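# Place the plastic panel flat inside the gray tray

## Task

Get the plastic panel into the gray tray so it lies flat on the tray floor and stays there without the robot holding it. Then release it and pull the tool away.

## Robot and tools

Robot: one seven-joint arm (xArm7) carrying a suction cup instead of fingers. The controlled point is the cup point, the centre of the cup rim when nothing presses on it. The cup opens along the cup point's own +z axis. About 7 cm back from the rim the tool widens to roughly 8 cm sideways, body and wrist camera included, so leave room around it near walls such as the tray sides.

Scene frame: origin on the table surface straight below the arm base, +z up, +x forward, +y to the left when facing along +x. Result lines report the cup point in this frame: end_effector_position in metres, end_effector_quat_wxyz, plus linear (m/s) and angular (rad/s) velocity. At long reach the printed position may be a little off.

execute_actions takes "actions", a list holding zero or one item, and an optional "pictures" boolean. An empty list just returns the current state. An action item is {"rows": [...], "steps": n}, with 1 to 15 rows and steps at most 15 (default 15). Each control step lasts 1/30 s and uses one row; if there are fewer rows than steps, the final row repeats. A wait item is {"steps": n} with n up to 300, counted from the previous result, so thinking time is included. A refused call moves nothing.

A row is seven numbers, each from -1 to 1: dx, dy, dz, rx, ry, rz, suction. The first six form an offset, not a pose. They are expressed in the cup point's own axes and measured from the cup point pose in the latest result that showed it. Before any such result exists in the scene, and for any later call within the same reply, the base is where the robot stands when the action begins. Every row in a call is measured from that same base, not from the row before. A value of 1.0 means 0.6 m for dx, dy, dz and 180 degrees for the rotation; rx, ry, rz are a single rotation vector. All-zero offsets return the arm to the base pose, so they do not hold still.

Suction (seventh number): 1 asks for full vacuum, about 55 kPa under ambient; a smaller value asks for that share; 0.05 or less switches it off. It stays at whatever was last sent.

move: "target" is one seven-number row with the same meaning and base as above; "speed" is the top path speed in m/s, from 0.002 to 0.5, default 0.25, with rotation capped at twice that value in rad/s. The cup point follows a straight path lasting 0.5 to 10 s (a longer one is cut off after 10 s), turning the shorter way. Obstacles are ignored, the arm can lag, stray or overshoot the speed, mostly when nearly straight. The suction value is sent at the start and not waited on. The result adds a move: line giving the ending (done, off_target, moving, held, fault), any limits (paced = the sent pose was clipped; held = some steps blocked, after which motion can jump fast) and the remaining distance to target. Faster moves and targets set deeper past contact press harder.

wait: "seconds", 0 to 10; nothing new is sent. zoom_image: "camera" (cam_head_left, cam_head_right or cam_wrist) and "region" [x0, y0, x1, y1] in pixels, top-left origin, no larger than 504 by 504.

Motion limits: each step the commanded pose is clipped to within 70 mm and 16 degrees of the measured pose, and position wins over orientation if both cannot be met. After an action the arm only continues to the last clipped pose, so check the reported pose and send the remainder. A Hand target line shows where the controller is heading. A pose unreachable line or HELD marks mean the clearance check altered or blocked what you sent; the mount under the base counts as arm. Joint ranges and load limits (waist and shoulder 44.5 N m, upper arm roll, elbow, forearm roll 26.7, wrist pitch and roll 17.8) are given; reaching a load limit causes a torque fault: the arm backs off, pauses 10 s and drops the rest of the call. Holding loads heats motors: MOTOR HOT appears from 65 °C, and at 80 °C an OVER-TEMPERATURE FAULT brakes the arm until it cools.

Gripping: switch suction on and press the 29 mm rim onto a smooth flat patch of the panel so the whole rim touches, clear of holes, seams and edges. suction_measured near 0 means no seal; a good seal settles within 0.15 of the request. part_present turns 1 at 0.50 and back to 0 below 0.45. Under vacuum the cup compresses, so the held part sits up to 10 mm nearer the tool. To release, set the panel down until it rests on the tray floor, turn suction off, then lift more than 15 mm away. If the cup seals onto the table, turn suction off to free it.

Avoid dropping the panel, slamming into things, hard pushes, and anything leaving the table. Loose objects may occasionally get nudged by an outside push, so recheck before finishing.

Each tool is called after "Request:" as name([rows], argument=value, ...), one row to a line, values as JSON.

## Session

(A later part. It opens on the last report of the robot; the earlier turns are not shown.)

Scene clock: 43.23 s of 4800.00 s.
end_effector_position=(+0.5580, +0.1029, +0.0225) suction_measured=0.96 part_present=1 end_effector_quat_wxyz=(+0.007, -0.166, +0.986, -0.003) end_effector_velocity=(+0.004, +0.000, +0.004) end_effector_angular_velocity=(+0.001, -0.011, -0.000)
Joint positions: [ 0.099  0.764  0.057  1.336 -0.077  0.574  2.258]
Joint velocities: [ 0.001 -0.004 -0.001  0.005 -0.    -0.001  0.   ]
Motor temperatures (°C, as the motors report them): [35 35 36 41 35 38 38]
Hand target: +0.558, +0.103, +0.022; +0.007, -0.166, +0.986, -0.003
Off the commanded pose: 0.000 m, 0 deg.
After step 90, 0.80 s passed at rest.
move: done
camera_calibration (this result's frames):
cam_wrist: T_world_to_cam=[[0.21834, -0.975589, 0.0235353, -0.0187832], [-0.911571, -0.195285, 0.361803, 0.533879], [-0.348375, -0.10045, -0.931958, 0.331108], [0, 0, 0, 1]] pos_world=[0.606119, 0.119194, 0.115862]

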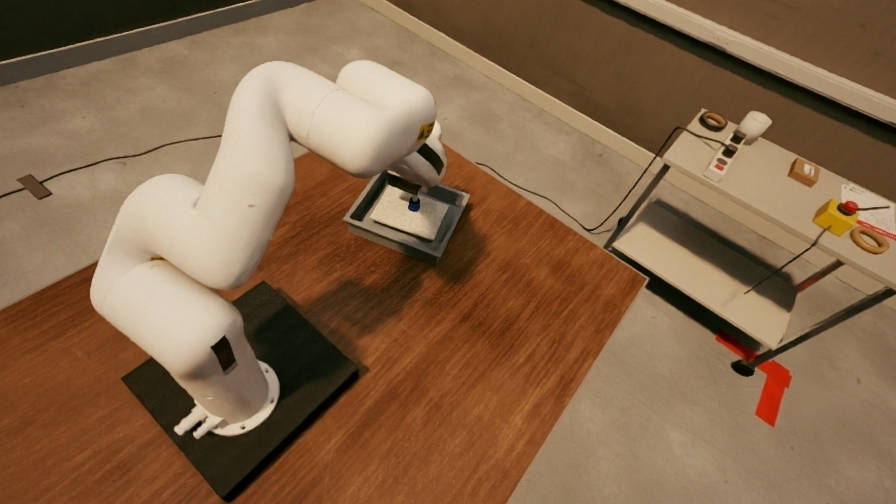

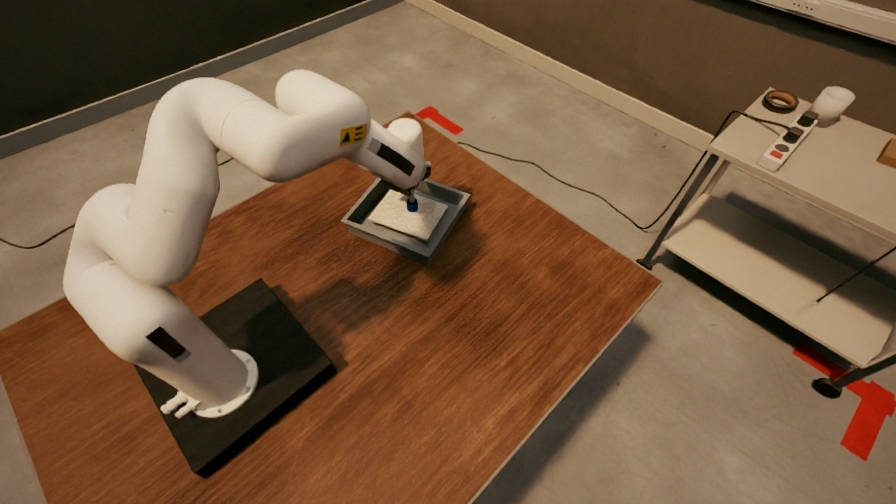

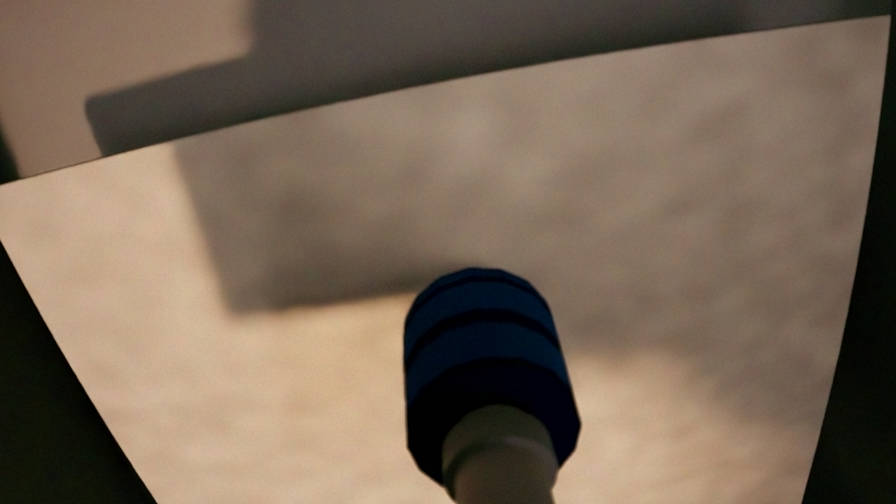

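Request:
move(target=[0,0,0.03,0,0,0,1], speed=0.02)

Request:
execute_actions([
  {"rows":[[0,0,0,0,0,0,0]],"steps":15},
], pictures=false)

Request:
move(target=[0,0,-0.35,0,0,0,0], speed=0.15)

Scene clock: 49.33 s of 4800.00 s.
end_effector_position=(+0.5583, +0.1029, +0.0045) suction_measured=0.96 part_present=1 end_effector_quat_wxyz=(+0.007, -0.166, +0.986, -0.003) end_effector_velocity=(+0.003, +0.002, +0.003) end_effector_angular_velocity=(+0.002, -0.007, +0.002)
Joint positions: [ 0.101  0.808  0.054  1.35  -0.08   0.545  2.26 ]
Joint velocities: [ 0.001 -0.004  0.001  0.003  0.    -0.001  0.   ]
Motor temperatures (°C, as the motors report them): [35 35 36 41 35 38 38]
Hand target: +0.558, +0.103, +0.004; +0.007, -0.166, +0.986, -0.003
Off the commanded pose: 0.000 m, 0 deg.
After step 90, 1.97 s passed at rest.
move: done
camera_calibration (this result's frames):
cam_wrist: T_world_to_cam=[[0.218447, -0.975565, 0.0235559, -0.0184832], [-0.911585, -0.195386, 0.361715, 0.540634], [-0.348273, -0.100488, -0.931991, 0.314459], [0, 0, 0, 1]] pos_world=[0.606389, 0.119201, 0.0979529]

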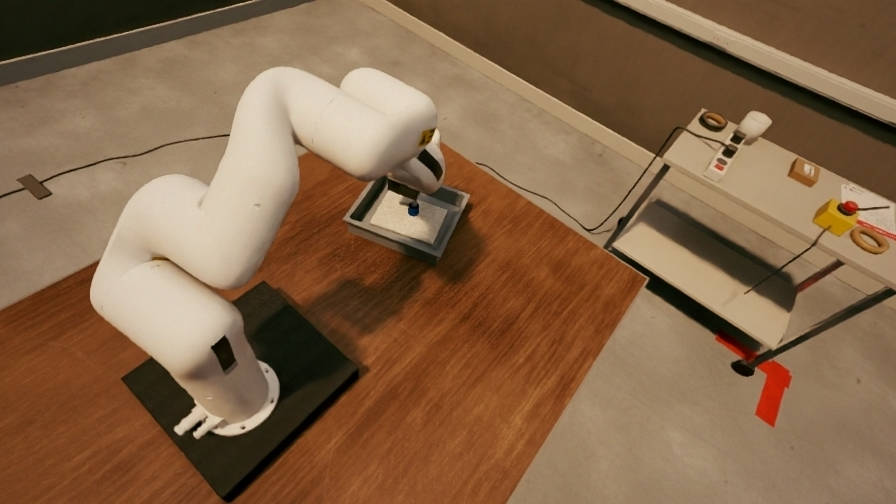

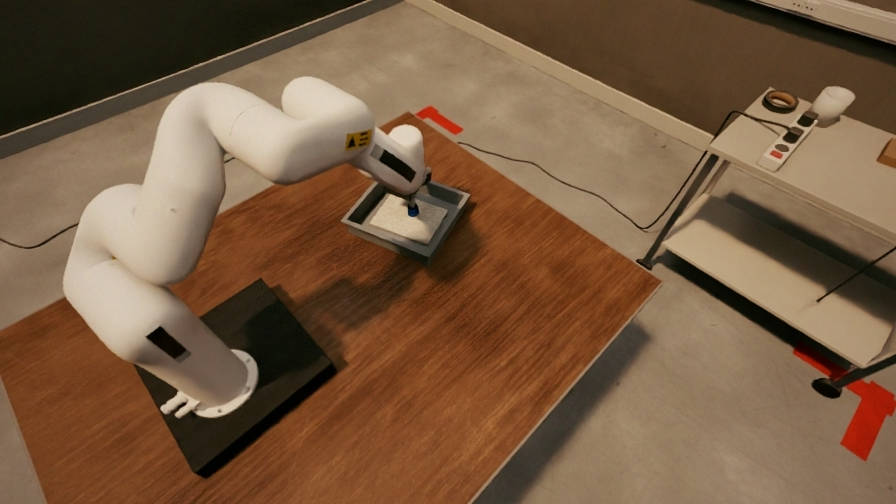

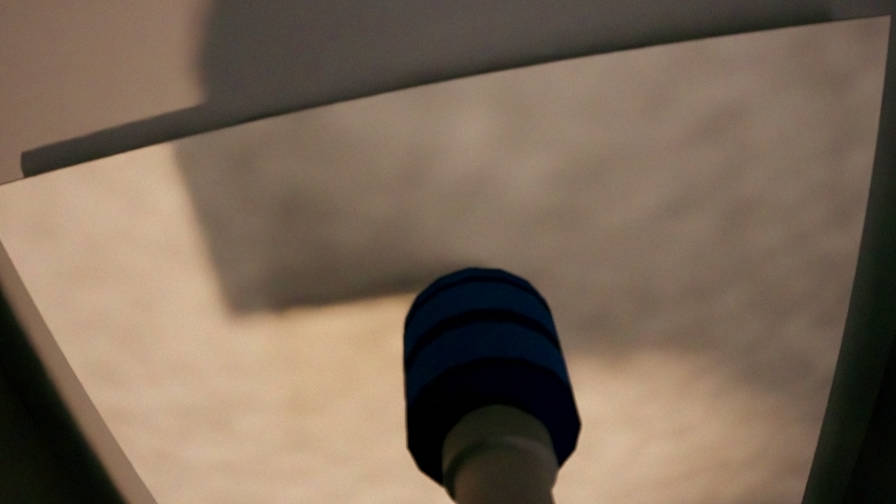

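Scene clock: 49.83 s of 4800.00 s.
end_effector_position=(+0.5586, +0.1030, +0.0049) suction_measured=0.00 part_present=0 end_effector_quat_wxyz=(+0.007, -0.166, +0.986, -0.003) end_effector_velocity=(-0.002, -0.001, -0.002) end_effector_angular_velocity=(-0.002, +0.006, +0.000)
Joint positions: [ 0.101  0.807  0.054  1.35  -0.08   0.545  2.26 ]
Joint velocities: [ 0.001  0.001 -0.001 -0.004 -0.     0.001 -0.   ]
Motor temperatures (°C, as the motors report them): [35 35 36 41 35 38 38]
Hand target: +0.558, +0.103, +0.005; +0.007, -0.166, +0.986, -0.003
Off the commanded pose: 0.000 m, 0 deg.
Steps of this call (steps 1 to 15: all 15 steps of this action). Readings (end_effector_position | what the end effector reports):
1: (+0.5584, +0.1029, +0.0046) | suction_measured=0.56 part_present=1
2: (+0.5586, +0.1029, +0.0049) | suction_measured=0.00 part_present=0
4: (+0.5595, +0.1031, +0.0059) | suction_measured=0.00 part_present=0
8: (+0.5591, +0.1031, +0.0054) | suction_measured=0.00 part_present=0
15: the state above

Scene clock: 51.90 s of 4800.00 s.
end_effector_position=(+0.5554, +0.1029, +0.2139) suction_measured=0.00 part_present=0 end_effector_quat_wxyz=(+0.006, -0.165, +0.986, -0.003) end_effector_velocity=(+0.003, -0.000, +0.006) end_effector_angular_velocity=(+0.002, -0.012, -0.002)
Joint positions: [ 0.083  0.408  0.081  1.384 -0.041  0.979  2.234]
Joint velocities: [-0.002 -0.006  0.     0.006  0.    -0.     0.   ]
Motor temperatures (°C, as the motors report them): [35 35 36 41 35 38 38]
Hand target: +0.556, +0.103, +0.214; +0.007, -0.165, +0.986, -0.003
Off the commanded pose: 0.001 m, 0 deg.
move: done
camera_calibration (this result's frames):
cam_wrist: T_world_to_cam=[[0.217269, -0.975831, 0.0234317, -0.0220345], [-0.911608, -0.194271, 0.362256, 0.462057], [-0.348948, -0.100067, -0.931784, 0.508844], [0, 0, 0, 1]] pos_world=[0.603562, 0.119181, 0.307267]

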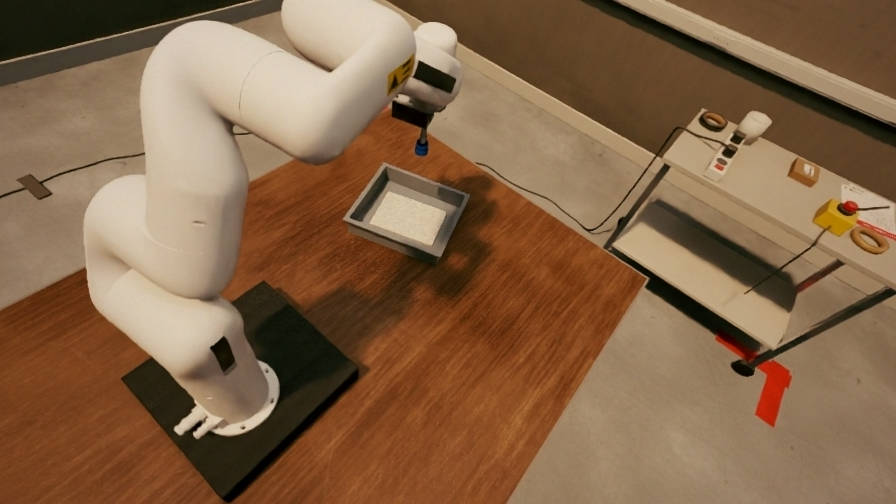

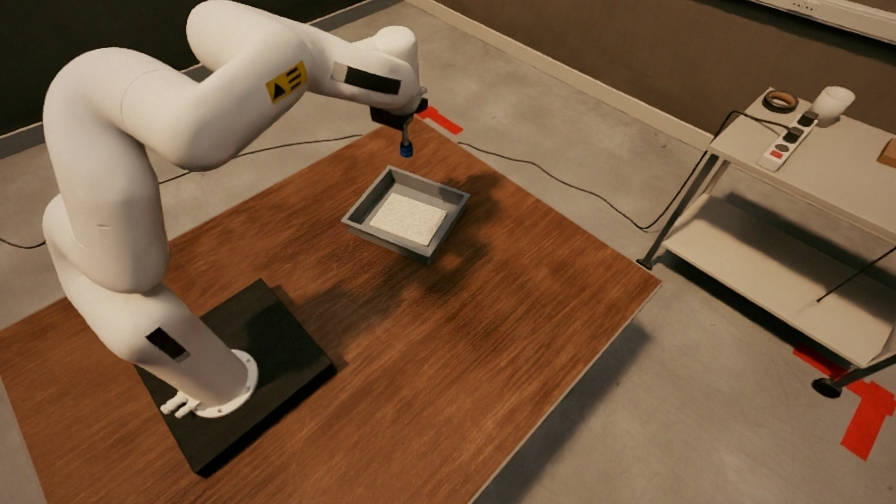

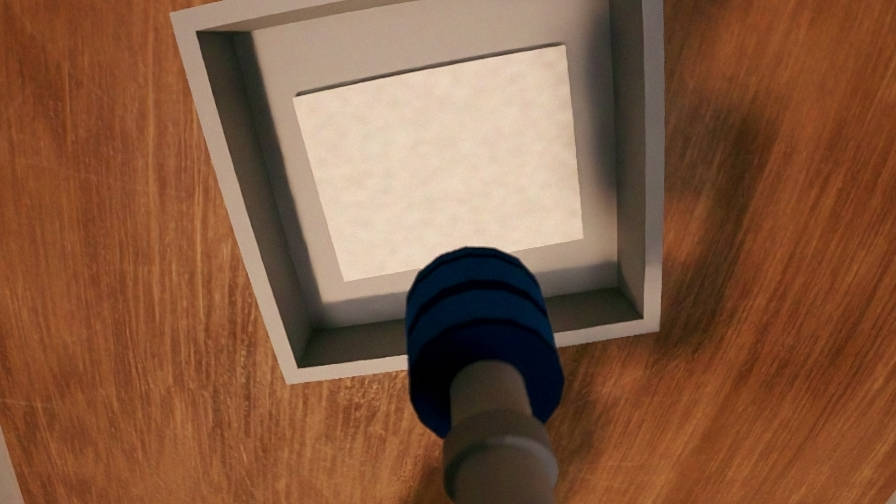

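Request:
finished_scene(scene=2)

The scene is finished: the task was done.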